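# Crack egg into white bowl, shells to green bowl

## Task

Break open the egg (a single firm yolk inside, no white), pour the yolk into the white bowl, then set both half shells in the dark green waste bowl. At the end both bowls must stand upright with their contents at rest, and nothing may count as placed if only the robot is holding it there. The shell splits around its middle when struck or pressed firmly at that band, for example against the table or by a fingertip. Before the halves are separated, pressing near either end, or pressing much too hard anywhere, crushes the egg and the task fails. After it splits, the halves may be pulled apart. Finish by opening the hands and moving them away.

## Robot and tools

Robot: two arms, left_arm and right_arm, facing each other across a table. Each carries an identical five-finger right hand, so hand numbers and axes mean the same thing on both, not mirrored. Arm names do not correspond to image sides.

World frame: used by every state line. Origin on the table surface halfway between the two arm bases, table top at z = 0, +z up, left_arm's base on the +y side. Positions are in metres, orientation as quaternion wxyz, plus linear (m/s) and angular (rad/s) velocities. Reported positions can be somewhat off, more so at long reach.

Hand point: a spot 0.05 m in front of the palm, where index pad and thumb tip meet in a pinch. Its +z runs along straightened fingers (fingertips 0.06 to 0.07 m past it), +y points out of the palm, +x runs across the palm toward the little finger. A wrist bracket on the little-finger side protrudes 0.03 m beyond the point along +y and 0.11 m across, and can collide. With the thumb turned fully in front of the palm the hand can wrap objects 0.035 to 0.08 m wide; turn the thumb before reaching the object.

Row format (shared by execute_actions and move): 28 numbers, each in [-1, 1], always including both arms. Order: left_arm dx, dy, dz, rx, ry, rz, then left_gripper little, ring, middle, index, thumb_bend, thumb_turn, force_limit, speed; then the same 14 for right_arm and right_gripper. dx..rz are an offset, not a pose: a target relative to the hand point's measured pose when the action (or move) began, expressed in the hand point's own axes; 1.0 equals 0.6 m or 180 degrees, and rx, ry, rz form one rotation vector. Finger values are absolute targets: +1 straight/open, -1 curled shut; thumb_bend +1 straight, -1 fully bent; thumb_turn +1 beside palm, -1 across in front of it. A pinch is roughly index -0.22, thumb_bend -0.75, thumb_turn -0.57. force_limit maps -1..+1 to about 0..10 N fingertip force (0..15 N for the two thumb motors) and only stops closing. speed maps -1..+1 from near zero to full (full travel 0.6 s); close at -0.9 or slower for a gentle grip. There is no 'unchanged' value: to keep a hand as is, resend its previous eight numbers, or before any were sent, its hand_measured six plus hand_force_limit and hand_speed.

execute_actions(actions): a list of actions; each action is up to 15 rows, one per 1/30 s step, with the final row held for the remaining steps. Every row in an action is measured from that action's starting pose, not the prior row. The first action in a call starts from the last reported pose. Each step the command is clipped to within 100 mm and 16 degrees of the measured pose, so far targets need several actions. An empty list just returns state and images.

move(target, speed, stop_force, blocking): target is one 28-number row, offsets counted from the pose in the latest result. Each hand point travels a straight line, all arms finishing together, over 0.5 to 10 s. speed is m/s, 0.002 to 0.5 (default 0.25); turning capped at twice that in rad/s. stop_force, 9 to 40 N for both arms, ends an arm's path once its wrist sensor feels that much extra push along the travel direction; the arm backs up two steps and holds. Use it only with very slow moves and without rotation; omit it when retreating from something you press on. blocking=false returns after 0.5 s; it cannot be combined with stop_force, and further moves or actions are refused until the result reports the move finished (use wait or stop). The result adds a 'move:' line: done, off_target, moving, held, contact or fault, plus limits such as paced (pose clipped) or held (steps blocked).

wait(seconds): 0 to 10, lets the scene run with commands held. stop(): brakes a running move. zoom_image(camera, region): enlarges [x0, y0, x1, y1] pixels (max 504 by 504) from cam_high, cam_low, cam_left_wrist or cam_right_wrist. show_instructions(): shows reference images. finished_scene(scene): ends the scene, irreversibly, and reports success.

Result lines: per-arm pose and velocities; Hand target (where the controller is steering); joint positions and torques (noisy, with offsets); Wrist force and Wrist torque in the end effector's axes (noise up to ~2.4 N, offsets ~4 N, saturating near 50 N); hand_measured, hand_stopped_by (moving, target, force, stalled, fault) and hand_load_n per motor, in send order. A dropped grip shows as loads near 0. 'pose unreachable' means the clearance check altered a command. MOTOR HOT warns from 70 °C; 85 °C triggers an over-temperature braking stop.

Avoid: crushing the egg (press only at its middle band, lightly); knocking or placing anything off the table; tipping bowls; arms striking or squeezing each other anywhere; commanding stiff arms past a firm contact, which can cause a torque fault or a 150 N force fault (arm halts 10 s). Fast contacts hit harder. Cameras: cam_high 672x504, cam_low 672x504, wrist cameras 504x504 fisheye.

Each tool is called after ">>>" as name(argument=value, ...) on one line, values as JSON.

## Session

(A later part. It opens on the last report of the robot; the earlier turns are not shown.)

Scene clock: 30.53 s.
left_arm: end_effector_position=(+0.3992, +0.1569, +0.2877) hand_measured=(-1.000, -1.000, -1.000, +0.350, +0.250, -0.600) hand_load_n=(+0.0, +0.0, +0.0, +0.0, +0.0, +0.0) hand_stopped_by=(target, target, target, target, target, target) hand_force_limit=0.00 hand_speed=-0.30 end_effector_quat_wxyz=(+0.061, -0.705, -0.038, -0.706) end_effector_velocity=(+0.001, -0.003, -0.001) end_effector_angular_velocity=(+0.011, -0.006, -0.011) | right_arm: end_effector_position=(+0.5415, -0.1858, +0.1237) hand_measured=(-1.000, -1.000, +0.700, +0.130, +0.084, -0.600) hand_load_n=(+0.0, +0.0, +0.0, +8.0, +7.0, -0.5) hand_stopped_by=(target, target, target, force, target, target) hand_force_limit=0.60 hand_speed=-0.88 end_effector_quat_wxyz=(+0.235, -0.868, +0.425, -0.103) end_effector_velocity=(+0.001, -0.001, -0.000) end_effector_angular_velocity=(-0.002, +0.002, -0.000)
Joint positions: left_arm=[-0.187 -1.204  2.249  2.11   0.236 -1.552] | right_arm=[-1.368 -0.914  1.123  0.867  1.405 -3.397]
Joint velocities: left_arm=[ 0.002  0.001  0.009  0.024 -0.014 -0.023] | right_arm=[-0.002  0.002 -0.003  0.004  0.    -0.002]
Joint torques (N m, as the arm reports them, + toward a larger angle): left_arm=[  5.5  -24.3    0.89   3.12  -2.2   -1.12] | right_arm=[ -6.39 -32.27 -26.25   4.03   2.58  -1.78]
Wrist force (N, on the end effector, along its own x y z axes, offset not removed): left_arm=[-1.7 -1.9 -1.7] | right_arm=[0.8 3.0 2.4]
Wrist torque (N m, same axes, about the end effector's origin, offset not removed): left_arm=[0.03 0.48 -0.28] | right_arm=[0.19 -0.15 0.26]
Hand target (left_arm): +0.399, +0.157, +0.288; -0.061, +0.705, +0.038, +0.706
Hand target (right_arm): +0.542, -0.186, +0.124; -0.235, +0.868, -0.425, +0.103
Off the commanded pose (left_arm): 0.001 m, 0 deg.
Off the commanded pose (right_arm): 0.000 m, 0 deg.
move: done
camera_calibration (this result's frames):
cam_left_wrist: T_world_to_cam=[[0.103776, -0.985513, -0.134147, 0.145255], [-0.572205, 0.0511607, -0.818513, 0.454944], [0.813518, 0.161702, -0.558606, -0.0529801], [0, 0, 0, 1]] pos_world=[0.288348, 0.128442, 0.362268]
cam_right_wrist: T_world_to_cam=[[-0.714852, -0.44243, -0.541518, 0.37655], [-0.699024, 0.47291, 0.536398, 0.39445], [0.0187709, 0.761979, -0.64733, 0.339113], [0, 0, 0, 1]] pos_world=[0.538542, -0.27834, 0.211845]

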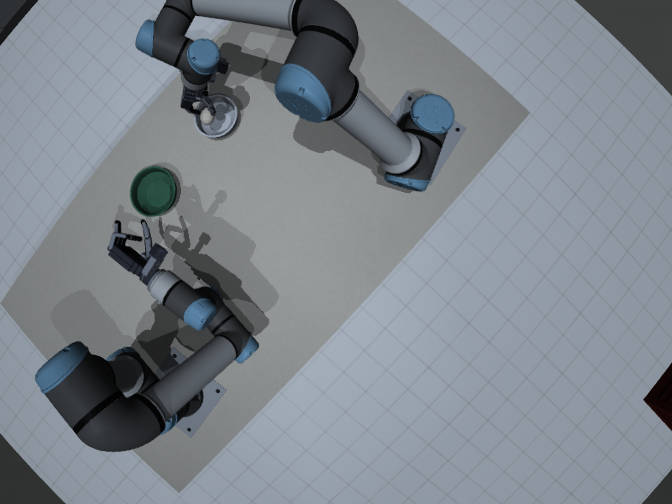

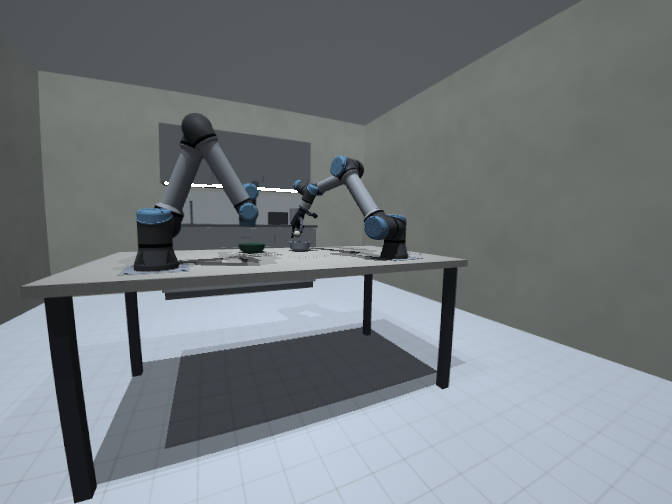

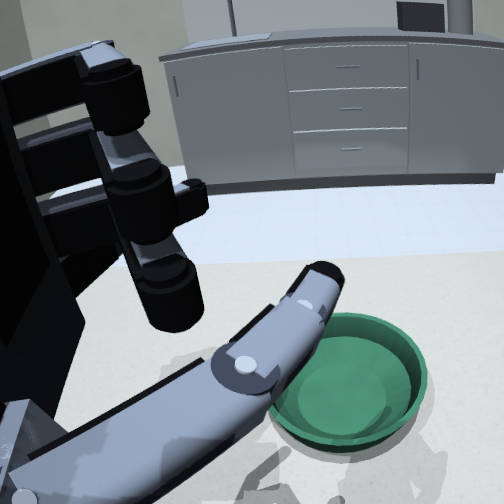

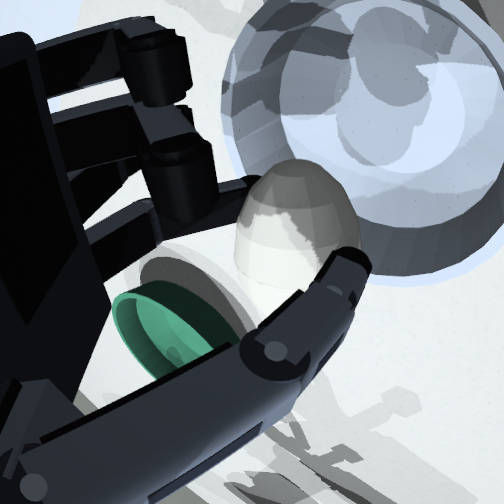

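>>> move(target=[-0.226,0.501,0.082,0,0,-0.0105,-1,-1,-1,0.35,0.25,-0.6,0,-0.3,0.023,-0.022,-0.042,0,0,0,-1,-1,0.7,-0.1,0.08,-0.6,0.6,-0.88], speed=0.15)

>>> zoom_image(camera="cam_low", region=[240,190,340,265])

>>> zoom_image(camera="cam_high", region=[150,70,250,170])

Scene clock: 33.83 s.
left_arm: end_effector_position=(+0.4896, -0.1284, +0.1418) hand_measured=(-1.000, -1.000, -1.000, +0.350, +0.250, -0.600) hand_load_n=(+0.0, +0.0, +0.0, +0.0, +0.0, +0.0) hand_stopped_by=(target, target, target, target, target, target) hand_force_limit=0.00 hand_speed=-0.30 end_effector_quat_wxyz=(+0.050, -0.704, -0.050, -0.707) end_effector_velocity=(+0.000, -0.002, -0.001) end_effector_angular_velocity=(-0.004, +0.001, +0.001) | right_arm: end_effector_position=(+0.5496, -0.1978, +0.1518) hand_measured=(-1.000, -1.000, +0.700, +0.130, +0.084, -0.600) hand_load_n=(+0.0, +0.0, +0.0, +7.5, +7.0, -0.5) hand_stopped_by=(target, target, target, force, target, target) hand_force_limit=0.60 hand_speed=-0.88 end_effector_quat_wxyz=(+0.235, -0.868, +0.425, -0.103) end_effector_velocity=(+0.001, -0.001, -0.001) end_effector_angular_velocity=(-0.001, +0.002, -0.001)
Joint positions: left_arm=[-0.006 -0.467  1.268  2.415  0.054 -1.645] | right_arm=[-1.394 -0.926  1.071  0.935  1.393 -3.419]
Joint velocities: left_arm=[ 0.     0.01  -0.021 -0.012  0.001  0.02 ] | right_arm=[-0.002  0.002 -0.001  0.001 -0.    -0.   ]
Joint torques (N m, as the arm reports them, + toward a larger angle): left_arm=[  8.57 -41.54 -27.94  -3.26  -1.77   1.53] | right_arm=[ -5.7  -53.02 -27.66   3.76  -3.23  -1.7 ]
Wrist force (N, on the end effector, along its own x y z axes, offset not removed): left_arm=[4.9 -1.4 -2.4] | right_arm=[-1.0 0.8 0.4]
Wrist torque (N m, same axes, about the end effector's origin, offset not removed): left_arm=[-0.08 -0.81 0.14] | right_arm=[0.12 0.13 -0.28]
Hand target (left_arm): +0.490, -0.129, +0.142; -0.050, +0.704, +0.050, +0.707
Hand target (right_arm): +0.550, -0.198, +0.152; -0.235, +0.868, -0.425, +0.103
Off the commanded pose (left_arm): 0.001 m, 0 deg.
Off the commanded pose (right_arm): 0.000 m, 0 deg.
move: done
camera_calibration (this result's frames):
cam_left_wrist: T_world_to_cam=[[0.104072, -0.98935, -0.101764, -0.170093], [-0.567732, 0.0249152, -0.822836, 0.396934], [0.816609, 0.143408, -0.559092, -0.16576], [0, 0, 0, 1]] pos_world=[0.378415, -0.154399, 0.216627]
cam_right_wrist: T_world_to_cam=[[-0.714831, -0.442458, -0.541523, 0.39223], [-0.699044, 0.472942, 0.536342, 0.390686], [0.0187998, 0.761943, -0.647371, 0.366261], [0, 0, 0, 1]] pos_world=[0.5466, -0.290296, 0.239967]

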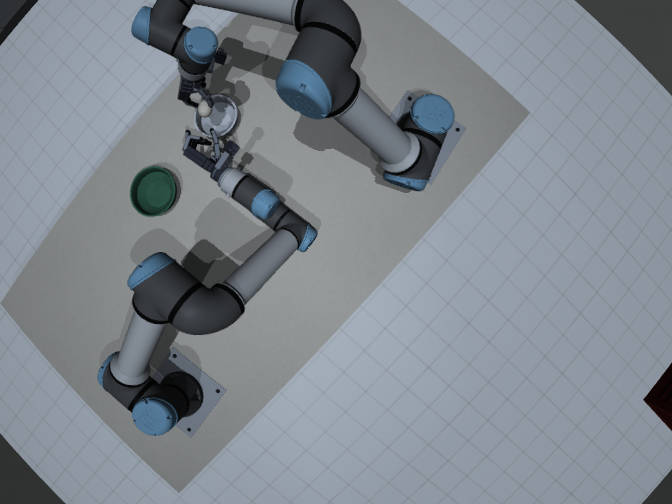

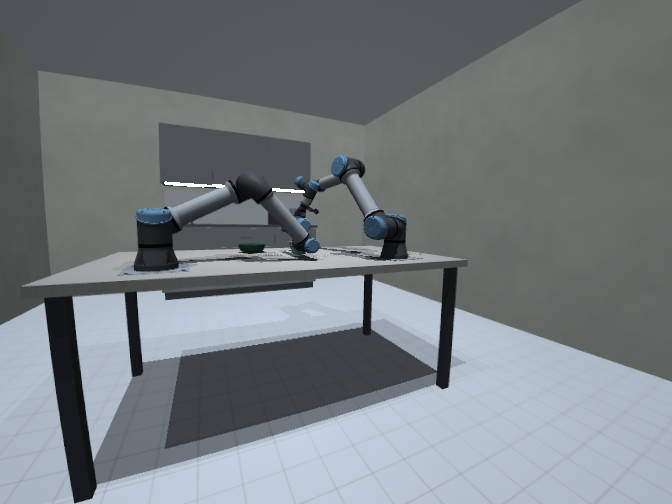

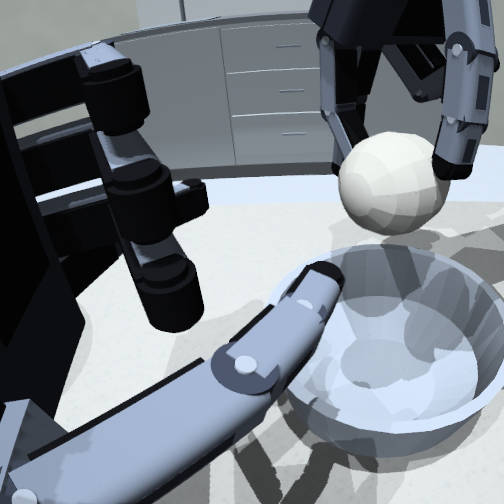

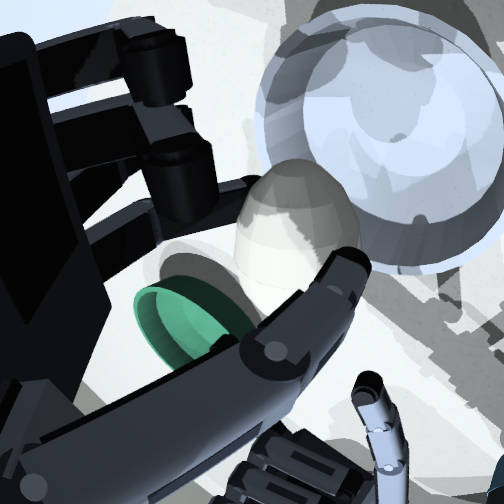

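Region (240, 190, 340, 265) of cam_low's 672x504 image, scaled by 5.040, with more detail than that image has; it fills the top 378 rows of this view, and the rest is white.

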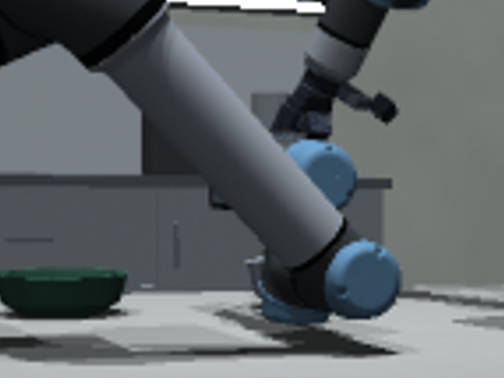

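Region (150, 70, 250, 170) of cam_high's 672x504 image, scaled by 5.040, with more detail than that image has.

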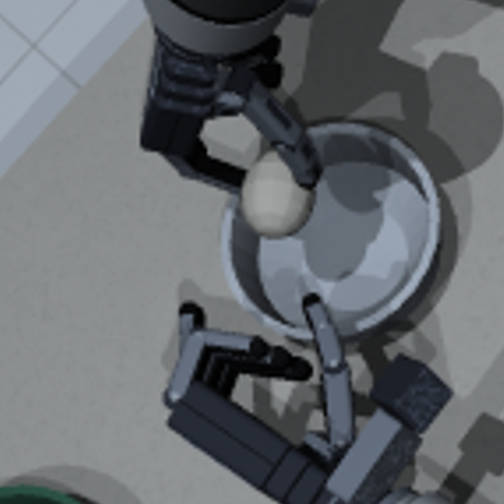

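>>> move(target=[0.004,0.063,0.002,0.0667,0,0,-1,-1,-1,0.35,0.25,-0.6,0,-0.3,0,0,0,-0.001,-0.033,-0.058,-1,-1,0.7,-0.1,0.08,-0.6,0.6,-0.88], speed=0.05)

>>> zoom_image(camera="cam_high", region=[160,70,240,150])

Scene clock: 36.50 s.
left_arm: end_effector_position=(+0.4960, -0.1651, +0.1440) hand_measured=(-1.000, -1.000, -1.000, +0.350, +0.250, -0.600) hand_load_n=(+0.0, +0.0, +0.0, +0.0, +0.0, +0.0) hand_stopped_by=(target, target, target, target, target, target) hand_force_limit=0.00 hand_speed=-0.30 end_effector_quat_wxyz=(+0.122, -0.695, -0.123, -0.698) end_effector_velocity=(+0.000, -0.003, -0.000) end_effector_angular_velocity=(-0.000, +0.002, +0.017) | right_arm: end_effector_position=(+0.5496, -0.1978, +0.1518) hand_measured=(-1.000, -1.000, +0.700, +0.130, +0.084, -0.600) hand_load_n=(+0.0, +0.0, +0.0, +7.5, +7.0, -0.5) hand_stopped_by=(target, target, target, force, target, target) hand_force_limit=0.60 hand_speed=-0.88 end_effector_quat_wxyz=(+0.245, -0.907, +0.333, -0.079) end_effector_velocity=(+0.000, -0.001, -0.000) end_effector_angular_velocity=(-0.001, +0.001, +0.011)
Joint positions: left_arm=[-0.007 -0.263  0.796  2.626  0.263 -1.588] | right_arm=[-1.412 -0.891  1.024  0.994  1.291 -3.627]
Joint velocities: left_arm=[ 0.     0.021 -0.048  0.019  0.016  0.008] | right_arm=[-0.002  0.004 -0.004  0.005 -0.005 -0.013]
Joint torques (N m, as the arm reports them, + toward a larger angle): left_arm=[  7.61 -47.16 -30.18   3.51   2.58   1.38] | right_arm=[ -5.64 -32.38 -27.69   3.95  -3.36  -1.85]
Wrist force (N, on the end effector, along its own x y z axes, offset not removed): left_arm=[0.7 -0.5 -3.5] | right_arm=[-4.0 -0.6 4.6]
Wrist torque (N m, same axes, about the end effector's origin, offset not removed): left_arm=[0.09 -0.13 -0.02] | right_arm=[-0.43 0.21 -0.23]
Hand target (left_arm): +0.496, -0.165, +0.144; -0.123, +0.695, +0.123, +0.698
Hand target (right_arm): +0.550, -0.198, +0.152; -0.245, +0.907, -0.332, +0.079
Off the commanded pose (left_arm): 0.001 m, 0 deg.
Off the commanded pose (right_arm): 0.000 m, 0 deg.
move: done
camera_calibration (this result's frames):
cam_left_wrist: T_world_to_cam=[[0.305676, -0.946772, -0.100917, -0.299988], [-0.560207, -0.0931342, -0.8231, 0.380042], [0.76989, 0.308136, -0.558857, -0.114088], [0, 0, 0, 1]] pos_world=[0.392437, -0.213471, 0.21878]
cam_right_wrist: T_world_to_cam=[[-0.607401, -0.580172, -0.542646, 0.306112], [-0.782282, 0.318006, 0.535637, 0.405914], [-0.138197, 0.749848, -0.647016, 0.450088], [0, 0, 0, 1]] pos_world=[0.565673, -0.288983, 0.239902]

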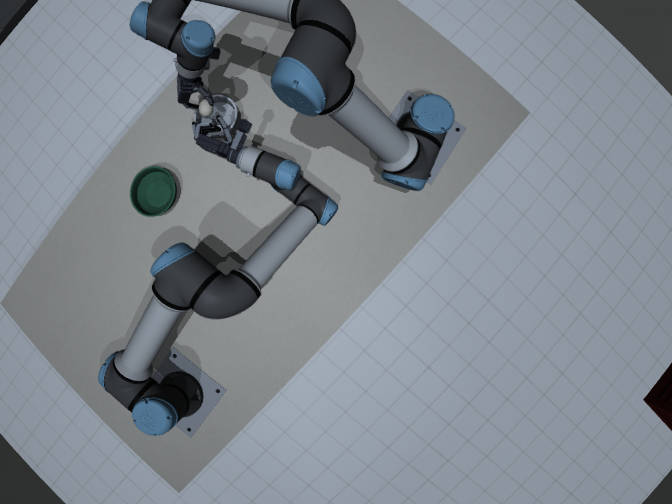

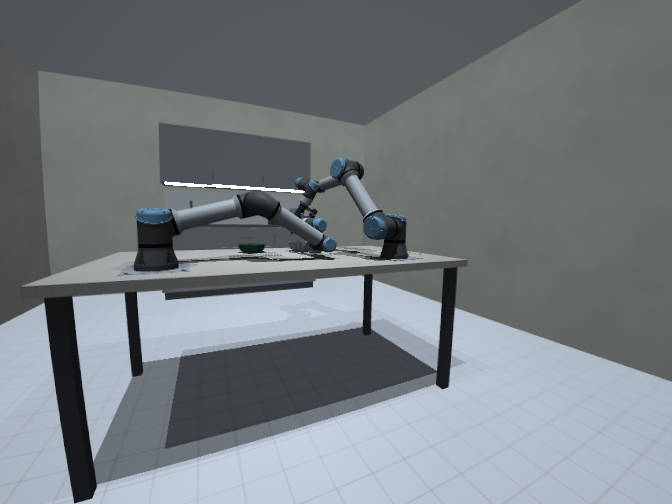

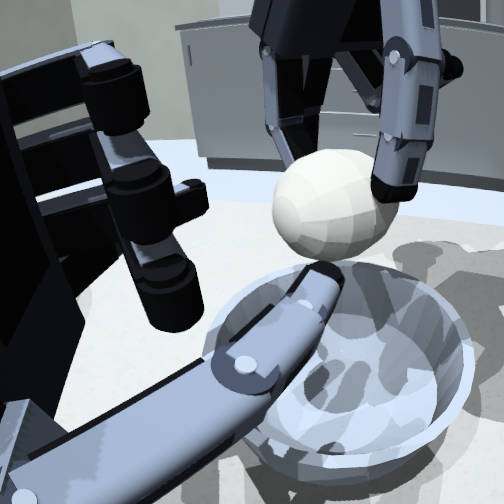

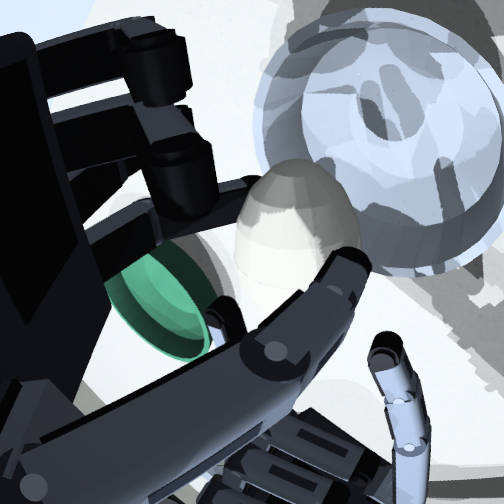

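Region (160, 70, 240, 150) of cam_high's 672x504 image, scaled by 6.300, with more detail than that image has.

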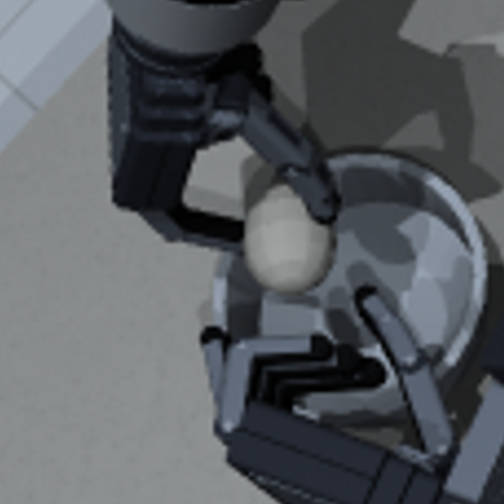

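>>> move(target=[0,0.032,0.0185,0,0,0,-1,-1,-1,0.35,0.25,-0.6,0,-0.3,0,0,0,0,0,0,-1,-1,0.7,-0.1,0.08,-0.6,0.6,-0.88], speed=0.02, stop_force=9)

>>> zoom_image(camera="cam_high", region=[170,70,240,140])

>>> zoom_image(camera="cam_low", region=[270,200,330,250])

Scene clock: 38.10 s.
left_arm: end_effector_position=(+0.5127, -0.1791, +0.1440) hand_measured=(-1.000, -1.000, -1.000, +0.350, +0.250, -0.600) hand_load_n=(+0.0, +0.0, +0.0, +0.0, +0.0, +0.0) hand_stopped_by=(target, target, target, target, target, target) hand_force_limit=0.00 hand_speed=-0.30 end_effector_quat_wxyz=(+0.122, -0.695, -0.123, -0.698) end_effector_velocity=(+0.002, -0.002, +0.001) end_effector_angular_velocity=(-0.002, +0.001, +0.001) | right_arm: end_effector_position=(+0.5496, -0.1978, +0.1518) hand_measured=(-1.000, -1.000, +0.700, +0.130, +0.084, -0.600) hand_load_n=(+0.0, +0.0, +0.0, +7.5, +7.0, -0.5) hand_stopped_by=(target, target, target, force, target, target) hand_force_limit=0.60 hand_speed=-0.88 end_effector_quat_wxyz=(+0.245, -0.907, +0.333, -0.079) end_effector_velocity=(-0.000, +0.000, -0.001) end_effector_angular_velocity=(+0.001, +0.001, +0.000)
Joint positions: left_arm=[ 0.013 -0.208  0.674  2.694  0.243 -1.59 ] | right_arm=[-1.412 -0.891  1.024  0.994  1.291 -3.627]
Joint velocities: left_arm=[ 0.002  0.008 -0.021  0.008 -0.001  0.003] | right_arm=[ 0.     0.     0.001 -0.001 -0.001 -0.   ]
Joint torques (N m, as the arm reports them, + toward a larger angle): left_arm=[  7.02 -49.4  -31.27   3.17  -2.02   1.61] | right_arm=[  7.1  -54.18  -9.31  -0.4    2.41   1.57]
Wrist force (N, on the end effector, along its own x y z axes, offset not removed): left_arm=[-1.2 -0.2 -3.8] | right_arm=[-2.6 1.4 -0.5]
Wrist torque (N m, same axes, about the end effector's origin, offset not removed): left_arm=[0.22 0.15 -0.24] | right_arm=[0.20 0.53 -0.19]
Hand target (left_arm): +0.513, -0.179, +0.144; -0.122, +0.695, +0.123, +0.698
Hand target (right_arm): +0.550, -0.198, +0.152; -0.245, +0.907, -0.333, +0.079
Off the commanded pose (left_arm): 0.000 m, 0 deg.
Off the commanded pose (right_arm): 0.000 m, 0 deg.
move: done
camera_calibration (this result's frames):
cam_left_wrist: T_world_to_cam=[[0.305602, -0.946823, -0.100669, -0.318357], [-0.560057, -0.0932426, -0.82319, 0.388061], [0.770029, 0.307949, -0.55877, -0.122729], [0, 0, 0, 1]] pos_world=[0.409132, -0.22745, 0.218822]
cam_right_wrist: T_world_to_cam=[[-0.607442, -0.580129, -0.542645, 0.306137], [-0.782259, 0.318061, 0.535637, 0.405954], [-0.138145, 0.749858, -0.647015, 0.4501], [0, 0, 0, 1]] pos_world=[0.5657, -0.28903, 0.239901]

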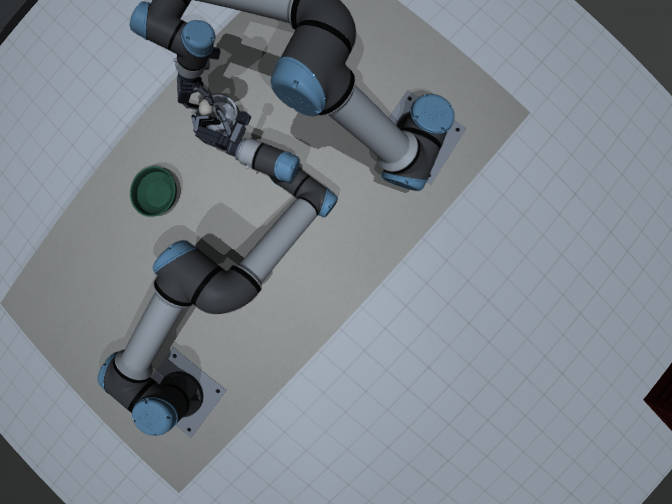

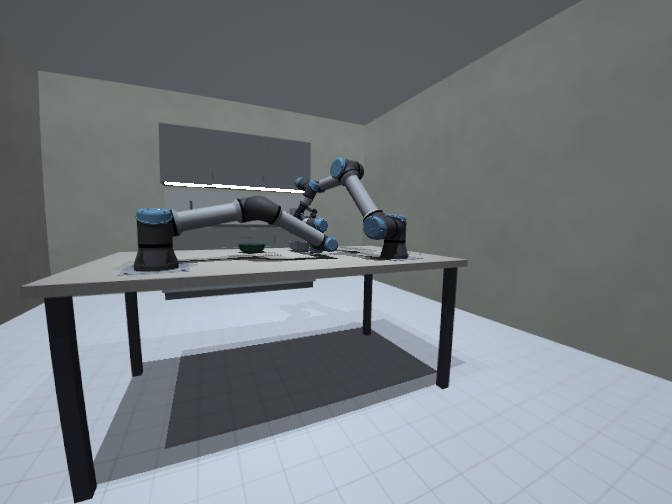

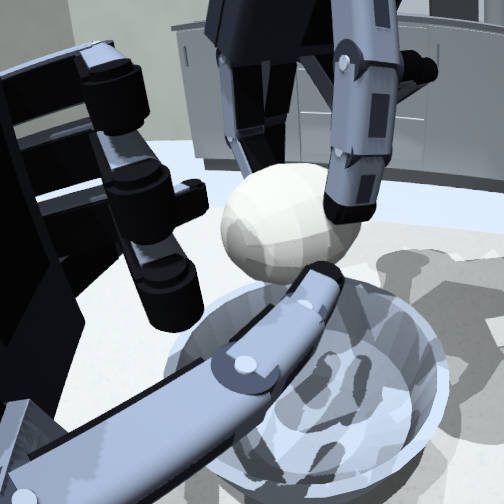

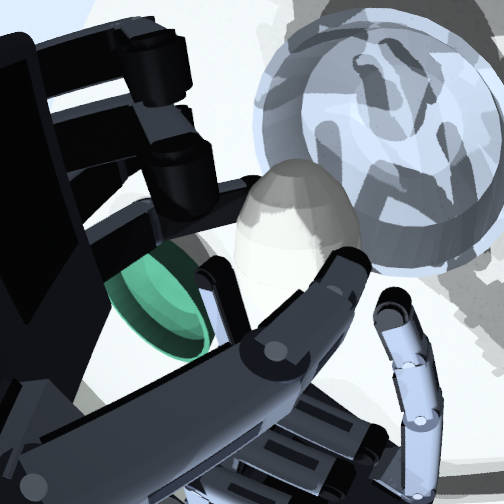

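Region (170, 70, 240, 140) of cam_high's 672x504 image, scaled by 7.200, with more detail than that image has.

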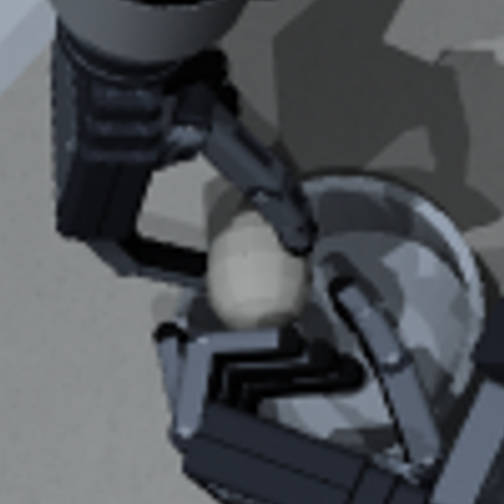

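Region (270, 200, 330, 250) of cam_low's 672x504 image, scaled by 8.400, with more detail than that image has.

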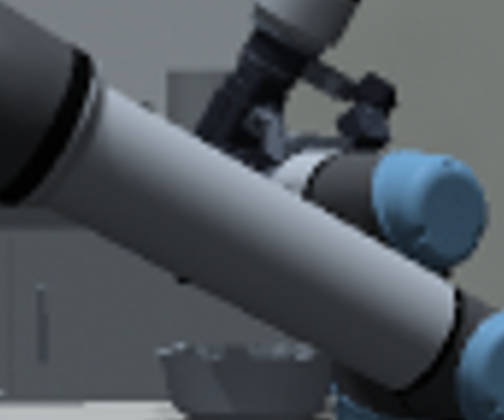

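>>> move(target=[0,0.007,0.004,0,0,0,-1,-1,-1,0.35,0.25,-0.6,0,-0.3,0,0,0,0,0,0,-1,-1,0.7,-0.1,0.08,-0.6,0.6,-0.88], speed=0.01)

>>> move(target=[0,0,0,0,0,0,-1,-1,-1,-0.1,-0.3,-0.6,-0.75,-0.88,0,0,0,0,0,0,-1,-1,0.7,-0.1,0.08,-0.6,0.6,-0.88])

>>> zoom_image(camera="cam_high", region=[170,70,240,140])

Scene clock: 38.93 s.
left_arm: end_effector_position=(+0.5162, -0.1821, +0.1440) hand_measured=(-1.000, -1.000, -1.000, +0.350, +0.250, -0.600) hand_load_n=(+0.0, +0.0, +0.0, +0.0, +0.0, +0.0) hand_stopped_by=(target, target, target, target, target, target) hand_force_limit=0.00 hand_speed=-0.30 end_effector_quat_wxyz=(+0.122, -0.695, -0.123, -0.698) end_effector_velocity=(+0.002, -0.001, +0.001) end_effector_angular_velocity=(-0.002, +0.000, +0.002) | right_arm: end_effector_position=(+0.5496, -0.1978, +0.1518) hand_measured=(-1.000, -1.000, +0.700, +0.130, +0.084, -0.600) hand_load_n=(+0.0, +0.0, +0.0, +7.5, +7.0, -0.5) hand_stopped_by=(target, target, target, force, target, target) hand_force_limit=0.60 hand_speed=-0.88 end_effector_quat_wxyz=(+0.245, -0.907, +0.333, -0.079) end_effector_velocity=(+0.001, -0.001, +0.001) end_effector_angular_velocity=(+0.001, -0.003, -0.002)
Joint positions: left_arm=[ 0.017 -0.195  0.645  2.71   0.239 -1.591] | right_arm=[-1.412 -0.891  1.024  0.994  1.291 -3.627]
Joint velocities: left_arm=[ 0.003  0.007 -0.017  0.007 -0.001  0.001] | right_arm=[-0.002 -0.002  0.    -0.002 -0.    -0.   ]
Joint torques (N m, as the arm reports them, + toward a larger angle): left_arm=[  6.68 -48.64 -32.65   3.36  -2.27  -1.07] | right_arm=[  3.07 -53.21 -10.61  -0.17   2.17   1.16]
Wrist force (N, on the end effector, along its own x y z axes, offset not removed): left_arm=[3.9 2.3 -5.4] | right_arm=[-1.5 -2.0 3.6]
Wrist torque (N m, same axes, about the end effector's origin, offset not removed): left_arm=[0.60 -0.53 0.15] | right_arm=[-0.55 -0.01 -0.24]
Hand target (left_arm): +0.516, -0.182, +0.144; -0.122, +0.695, +0.123, +0.698
Hand target (right_arm): +0.550, -0.198, +0.152; -0.245, +0.907, -0.333, +0.079
Off the commanded pose (left_arm): 0.000 m, 0 deg.
Off the commanded pose (right_arm): 0.000 m, 0 deg.
move: done
camera_calibration (this result's frames):
cam_left_wrist: T_world_to_cam=[[0.305548, -0.946843, -0.100639, -0.32218], [-0.560013, -0.0932179, -0.823223, 0.389733], [0.770082, 0.307893, -0.558727, -0.124541], [0, 0, 0, 1]] pos_world=[0.412603, -0.230378, 0.218829]
cam_right_wrist: T_world_to_cam=[[-0.607423, -0.58015, -0.542645, 0.306125], [-0.78227, 0.318035, 0.535637, 0.405933], [-0.138169, 0.749853, -0.647015, 0.450092], [0, 0, 0, 1]] pos_world=[0.565685, -0.289005, 0.239902]

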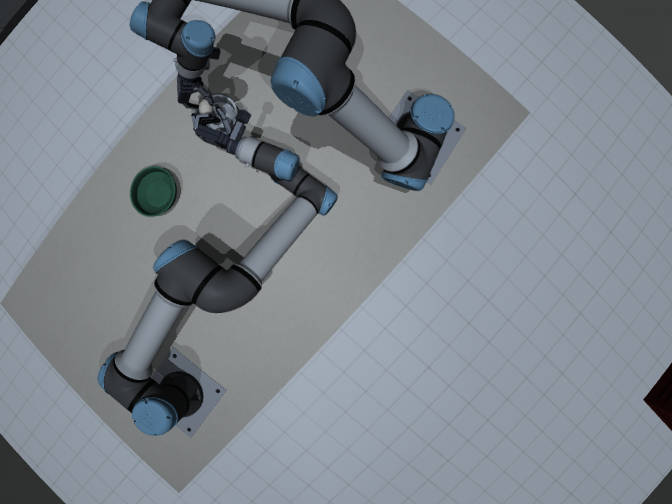

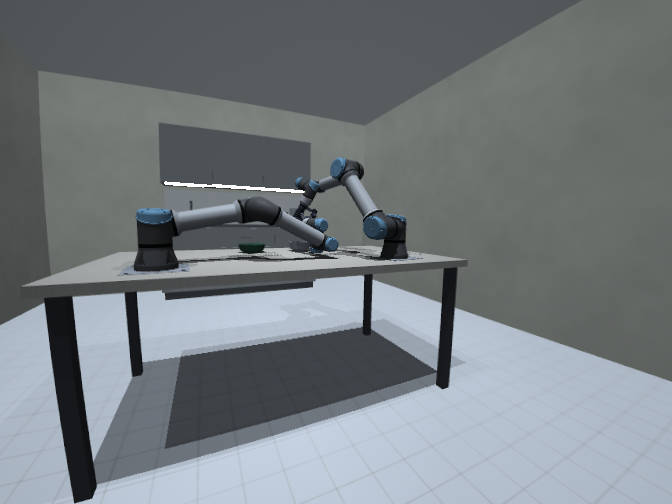

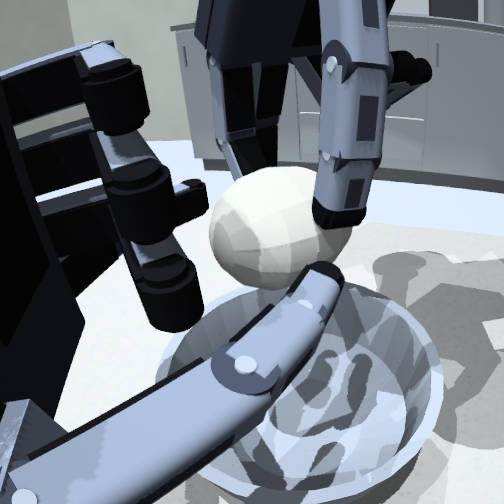

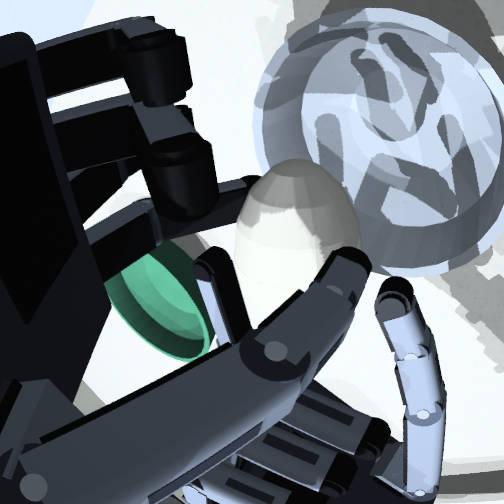

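Scene clock: 42.43 s.
left_arm: end_effector_position=(+0.5161, -0.1821, +0.1440) hand_measured=(-1.000, -1.000, -1.000, +0.172, -0.160, -0.600) hand_load_n=(+0.0, +0.0, +0.0, +2.5, +2.0, +0.0) hand_stopped_by=(target, target, target, force, force, target) hand_force_limit=-0.75 hand_speed=-0.88 end_effector_quat_wxyz=(+0.122, -0.695, -0.123, -0.698) end_effector_velocity=(+0.000, +0.000, +0.001) end_effector_angular_velocity=(-0.004, -0.001, +0.001) | right_arm: end_effector_position=(+0.5496, -0.1978, +0.1518) hand_measured=(-1.000, -1.000, +0.700, +0.130, +0.084, -0.600) hand_load_n=(+0.0, +0.0, +0.0, +7.5, +7.0, +0.0) hand_stopped_by=(target, target, target, force, target, target) hand_force_limit=0.60 hand_speed=-0.88 end_effector_quat_wxyz=(+0.245, -0.907, +0.333, -0.079) end_effector_velocity=(+0.000, -0.000, +0.000) end_effector_angular_velocity=(-0.000, -0.000, -0.001)
Joint positions: left_arm=[ 0.017 -0.195  0.645  2.71   0.239 -1.591] | right_arm=[-1.412 -0.891  1.024  0.994  1.291 -3.627]
Joint velocities: left_arm=[ 0.    -0.001 -0.001 -0.     0.001 -0.002] | right_arm=[-0.001  0.    -0.    -0.     0.001  0.   ]
Joint torques (N m, as the arm reports them, + toward a larger angle): left_arm=[ -6.92 -62.9  -10.25  -0.83   2.2   -0.41] | right_arm=[  3.95 -54.28 -10.43  -0.18   2.01   0.97]
Wrist force (N, on the end effector, along its own x y z axes, offset not removed): left_arm=[2.4 -2.3 -0.2] | right_arm=[0.4 2.3 1.0]
Wrist torque (N m, same axes, about the end effector's origin, offset not removed): left_arm=[-0.19 -0.29 0.14] | right_arm=[0.26 -0.34 0.08]
Hand target (left_arm): +0.516, -0.182, +0.144; -0.122, +0.695, +0.123, +0.698
Hand target (right_arm): +0.550, -0.198, +0.152; -0.245, +0.907, -0.333, +0.079
Off the commanded pose (left_arm): 0.000 m, 0 deg.
Off the commanded pose (right_arm): 0.000 m, 0 deg.
move: done
camera_calibration (this result's frames):
cam_left_wrist: T_world_to_cam=[[0.305542, -0.946846, -0.100634, -0.322178], [-0.560013, -0.0932188, -0.823223, 0.389731], [0.770084, 0.307886, -0.558728, -0.124538], [0, 0, 0, 1]] pos_world=[0.412599, -0.230379, 0.21883]
cam_right_wrist: T_world_to_cam=[[-0.607422, -0.58015, -0.542646, 0.306125], [-0.78227, 0.318035, 0.535637, 0.405932], [-0.13817, 0.749853, -0.647015, 0.450092], [0, 0, 0, 1]] pos_world=[0.565685, -0.289005, 0.239902]

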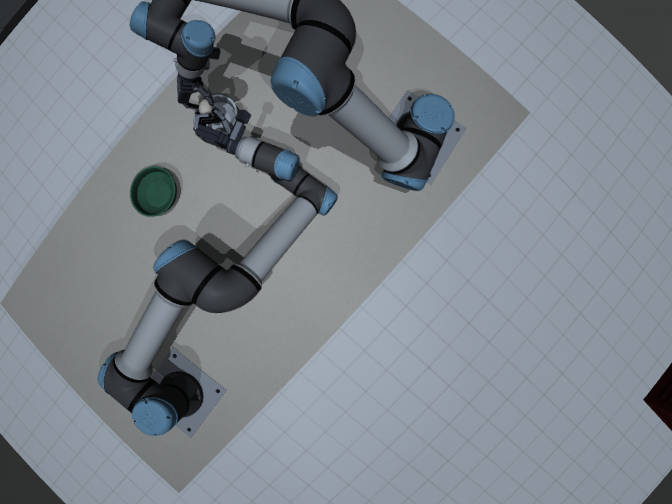

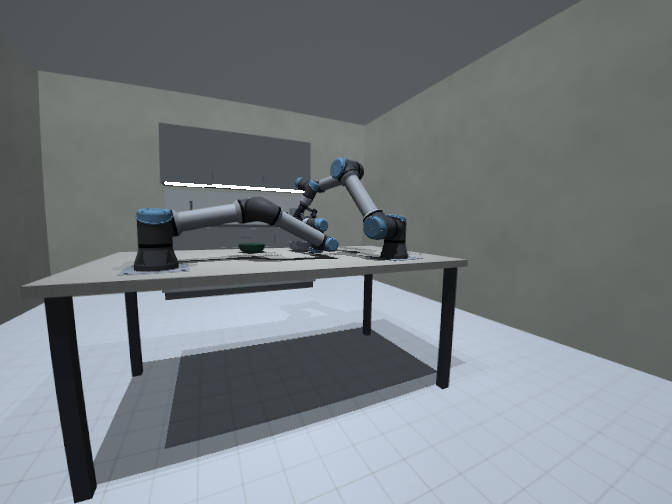

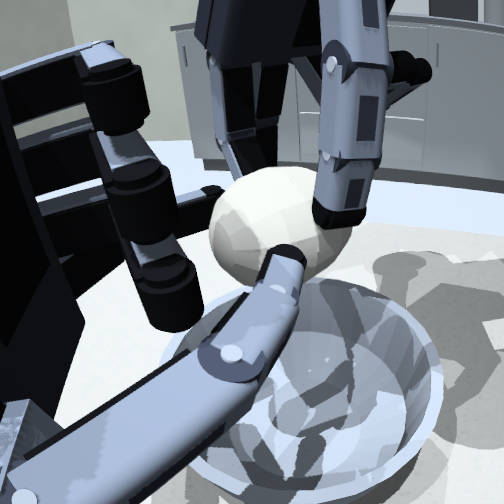

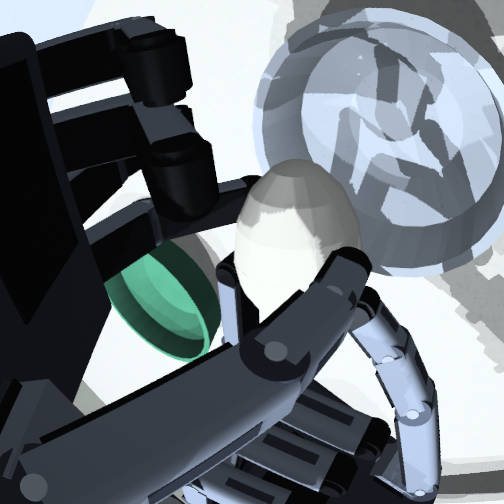

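Region (170, 70, 240, 140) of cam_high's 672x504 image, scaled by 7.200, with more detail than that image has.

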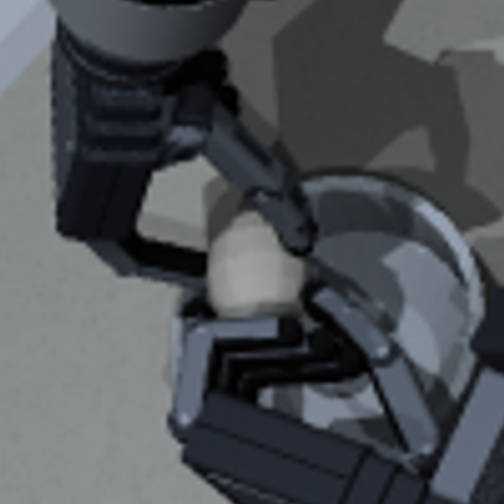

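Tighten and test pull.

>>> move(target=[0,0,0,0,0,0,-1,-1,-1,-0.15,-0.4,-0.6,0.3,-0.92,0,0,0,0,0,0,-1,-1,0.7,-0.15,0.08,-0.6,0.95,-0.92])

>>> move(target=[0,-0.0045,-0.0025,0,0,0,-1,-1,-1,-0.15,-0.4,-0.6,0.3,-0.92,0.005,0,0,0,0,0,-1,-1,0.7,-0.15,0.08,-0.6,0.95,-0.92], speed=0.004)

Scene clock: 43.57 s.
left_arm: end_effector_position=(+0.5161, -0.1821, +0.1440) hand_measured=(-1.000, -1.000, -1.000, +0.156, -0.212, -0.600) hand_load_n=(+0.0, +0.0, +0.0, +10.0, +9.5, -0.5) hand_stopped_by=(target, target, target, force, force, target) hand_force_limit=0.30 hand_speed=-0.92 end_effector_quat_wxyz=(+0.122, -0.695, -0.123, -0.698) end_effector_velocity=(-0.000, -0.000, +0.001) end_effector_angular_velocity=(-0.001, +0.000, -0.001) | right_arm: end_effector_position=(+0.5496, -0.1978, +0.1518) hand_measured=(-1.000, -1.000, +0.700, +0.122, +0.086, -0.600) hand_load_n=(+0.0, +0.0, +0.0, +10.5, +8.0, +1.0) hand_stopped_by=(target, target, target, force, target, target) hand_force_limit=0.95 hand_speed=-0.92 end_effector_quat_wxyz=(+0.245, -0.907, +0.333, -0.079) end_effector_velocity=(+0.001, -0.000, -0.000) end_effector_angular_velocity=(-0.001, -0.001, -0.001)
Joint positions: left_arm=[ 0.017 -0.195  0.645  2.71   0.239 -1.591] | right_arm=[-1.412 -0.891  1.024  0.994  1.291 -3.627]
Joint velocities: left_arm=[-0.    -0.    -0.001 -0.001 -0.001  0.002] | right_arm=[-0.001  0.001 -0.    -0.001  0.001  0.   ]
Joint torques (N m, as the arm reports them, + toward a larger angle): left_arm=[ -5.69 -62.82 -10.66  -0.6    2.17  -0.48] | right_arm=[  3.77 -53.33 -10.81  -0.21   2.19   1.13]
Wrist force (N, on the end effector, along its own x y z axes, offset not removed): left_arm=[6.2 6.7 -1.5] | right_arm=[-1.6 1.2 1.5]
Wrist torque (N m, same axes, about the end effector's origin, offset not removed): left_arm=[0.84 -0.65 0.64] | right_arm=[0.13 0.07 -0.02]
Hand target (left_arm): +0.516, -0.182, +0.144; -0.122, +0.695, +0.123, +0.698
Hand target (right_arm): +0.550, -0.198, +0.152; -0.245, +0.907, -0.333, +0.079
Off the commanded pose (left_arm): 0.000 m, 0 deg.
Off the commanded pose (right_arm): 0.000 m, 0 deg.
move: done
camera_calibration (this result's frames):
cam_left_wrist: T_world_to_cam=[[0.305536, -0.946848, -0.100631, -0.322177], [-0.560014, -0.093217, -0.823223, 0.38973], [0.770086, 0.307879, -0.558729, -0.124535], [0, 0, 0, 1]] pos_world=[0.412593, -0.230382, 0.218832]
cam_right_wrist: T_world_to_cam=[[-0.607422, -0.58015, -0.542646, 0.306125], [-0.782271, 0.318035, 0.535636, 0.405933], [-0.138169, 0.749854, -0.647015, 0.450092], [0, 0, 0, 1]] pos_world=[0.565686, -0.289005, 0.239902]

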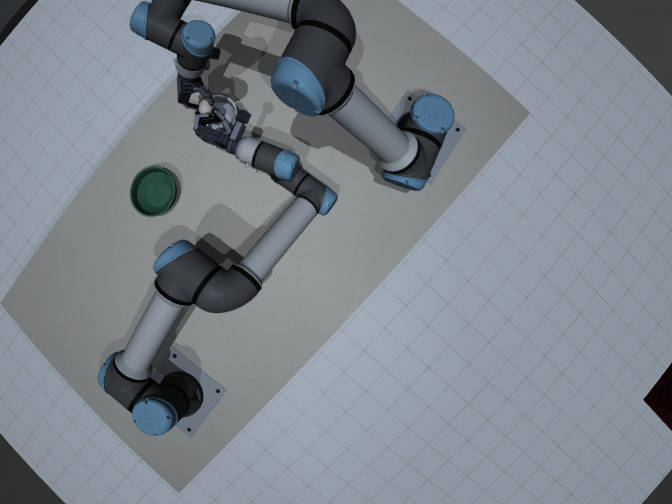

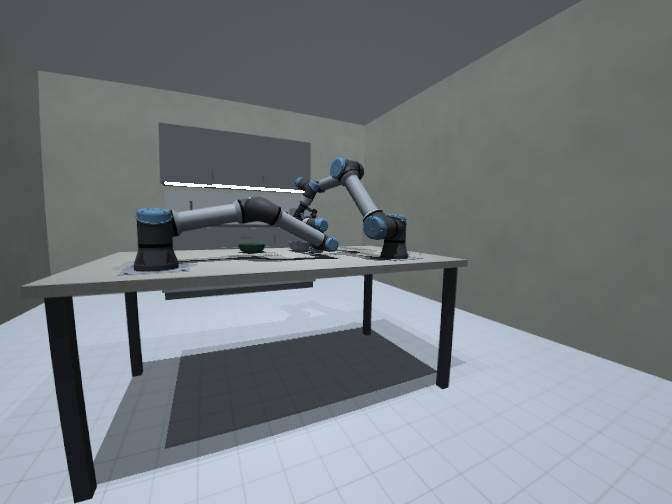

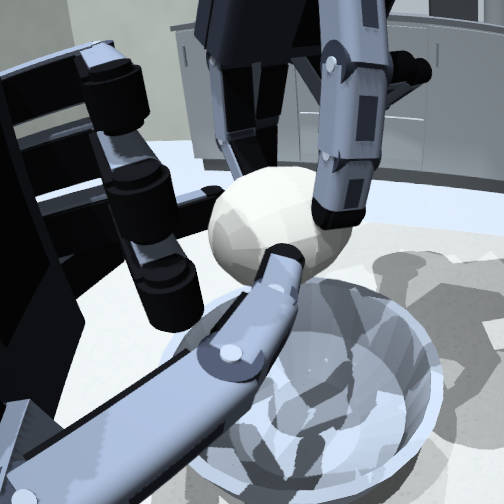

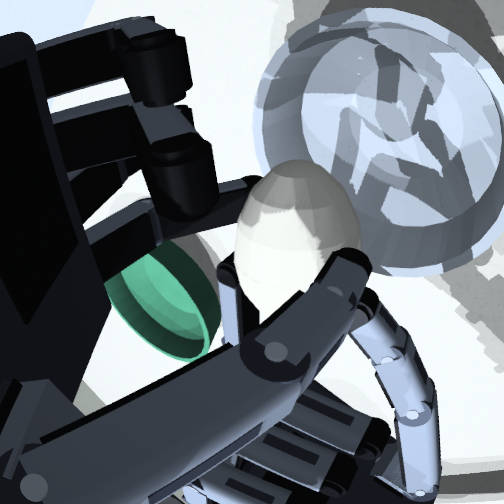

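Scene clock: 44.57 s.
left_arm: end_effector_position=(+0.5139, -0.1801, +0.1440) hand_measured=(-1.000, -1.000, -1.000, +0.156, -0.218, -0.600) hand_load_n=(+0.0, +0.0, +0.0, +0.0, +0.0, +0.0) hand_stopped_by=(target, target, target, force, force, target) hand_force_limit=0.30 hand_speed=-0.92 end_effector_quat_wxyz=(+0.122, -0.695, -0.123, -0.698) end_effector_velocity=(-0.001, +0.001, -0.000) end_effector_angular_velocity=(+0.000, +0.000, -0.001) | right_arm: end_effector_position=(+0.5518, -0.1997, +0.1517) hand_measured=(-1.000, -1.000, +0.700, +0.122, +0.086, -0.600) hand_load_n=(+0.0, +0.0, +0.0, +9.5, +8.5, -0.5) hand_stopped_by=(target, target, target, force, target, target) hand_force_limit=0.95 hand_speed=-0.92 end_effector_quat_wxyz=(+0.245, -0.907, +0.333, -0.079) end_effector_velocity=(+0.001, -0.001, -0.000) end_effector_angular_velocity=(-0.001, +0.001, -0.002)
Joint positions: left_arm=[ 0.015 -0.203  0.664  2.7    0.241 -1.59 ] | right_arm=[-1.417 -0.888  1.019  0.996  1.289 -3.631]
Joint velocities: left_arm=[-0.001 -0.003  0.006 -0.004 -0.     0.001] | right_arm=[-0.002  0.001 -0.002  0.002  0.001 -0.001]
Joint torques (N m, as the arm reports them, + toward a larger angle): left_arm=[ -5.74 -65.11  -6.6   -2.35   2.54   1.22] | right_arm=[ -5.14 -32.3  -27.81   4.08  -3.42  -1.75]
Wrist force (N, on the end effector, along its own x y z axes, offset not removed): left_arm=[6.1 1.2 -3.3] | right_arm=[-1.2 0.0 0.8]
Wrist torque (N m, same axes, about the end effector's origin, offset not removed): left_arm=[0.86 -0.94 0.36] | right_arm=[-0.07 0.24 -0.15]
Hand target (left_arm): +0.514, -0.180, +0.144; -0.122, +0.695, +0.123, +0.698
Hand target (right_arm): +0.552, -0.200, +0.152; -0.245, +0.907, -0.333, +0.079
Off the commanded pose (left_arm): 0.000 m, 0 deg.
Off the commanded pose (right_arm): 0.000 m, 0 deg.
move: done
camera_calibration (this result's frames):
cam_left_wrist: T_world_to_cam=[[0.305555, -0.946839, -0.100661, -0.319655], [-0.560037, -0.0932125, -0.823207, 0.38866], [0.770062, 0.307909, -0.558746, -0.123391], [0, 0, 0, 1]] pos_world=[0.410354, -0.228441, 0.218827]
cam_right_wrist: T_world_to_cam=[[-0.607418, -0.580151, -0.542648, 0.306352], [-0.782276, 0.318043, 0.535624, 0.408295], [-0.138158, 0.749849, -0.647023, 0.451749], [0, 0, 0, 1]] pos_world=[0.567896, -0.290869, 0.23984]

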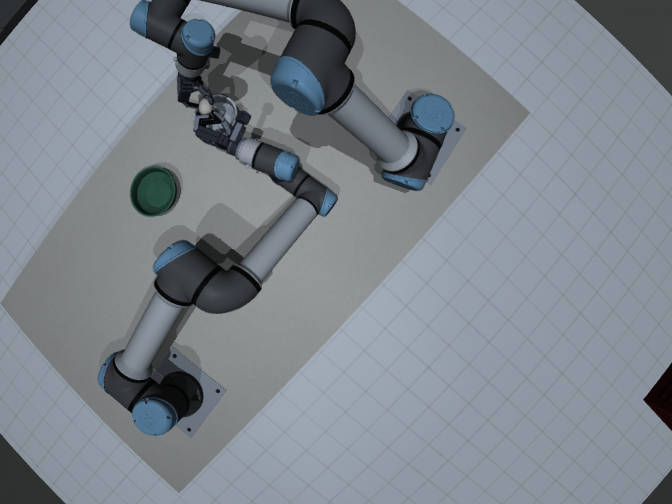

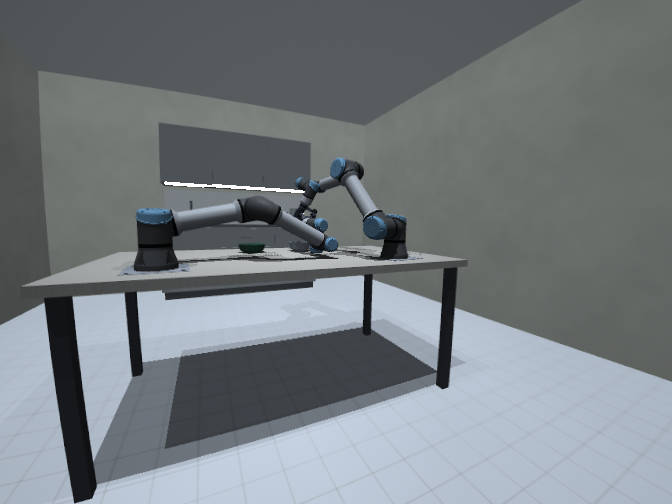

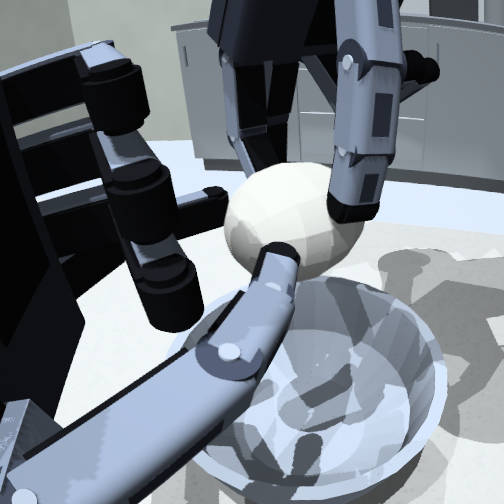

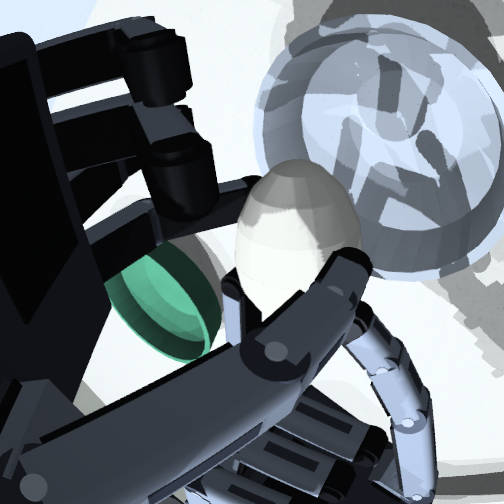

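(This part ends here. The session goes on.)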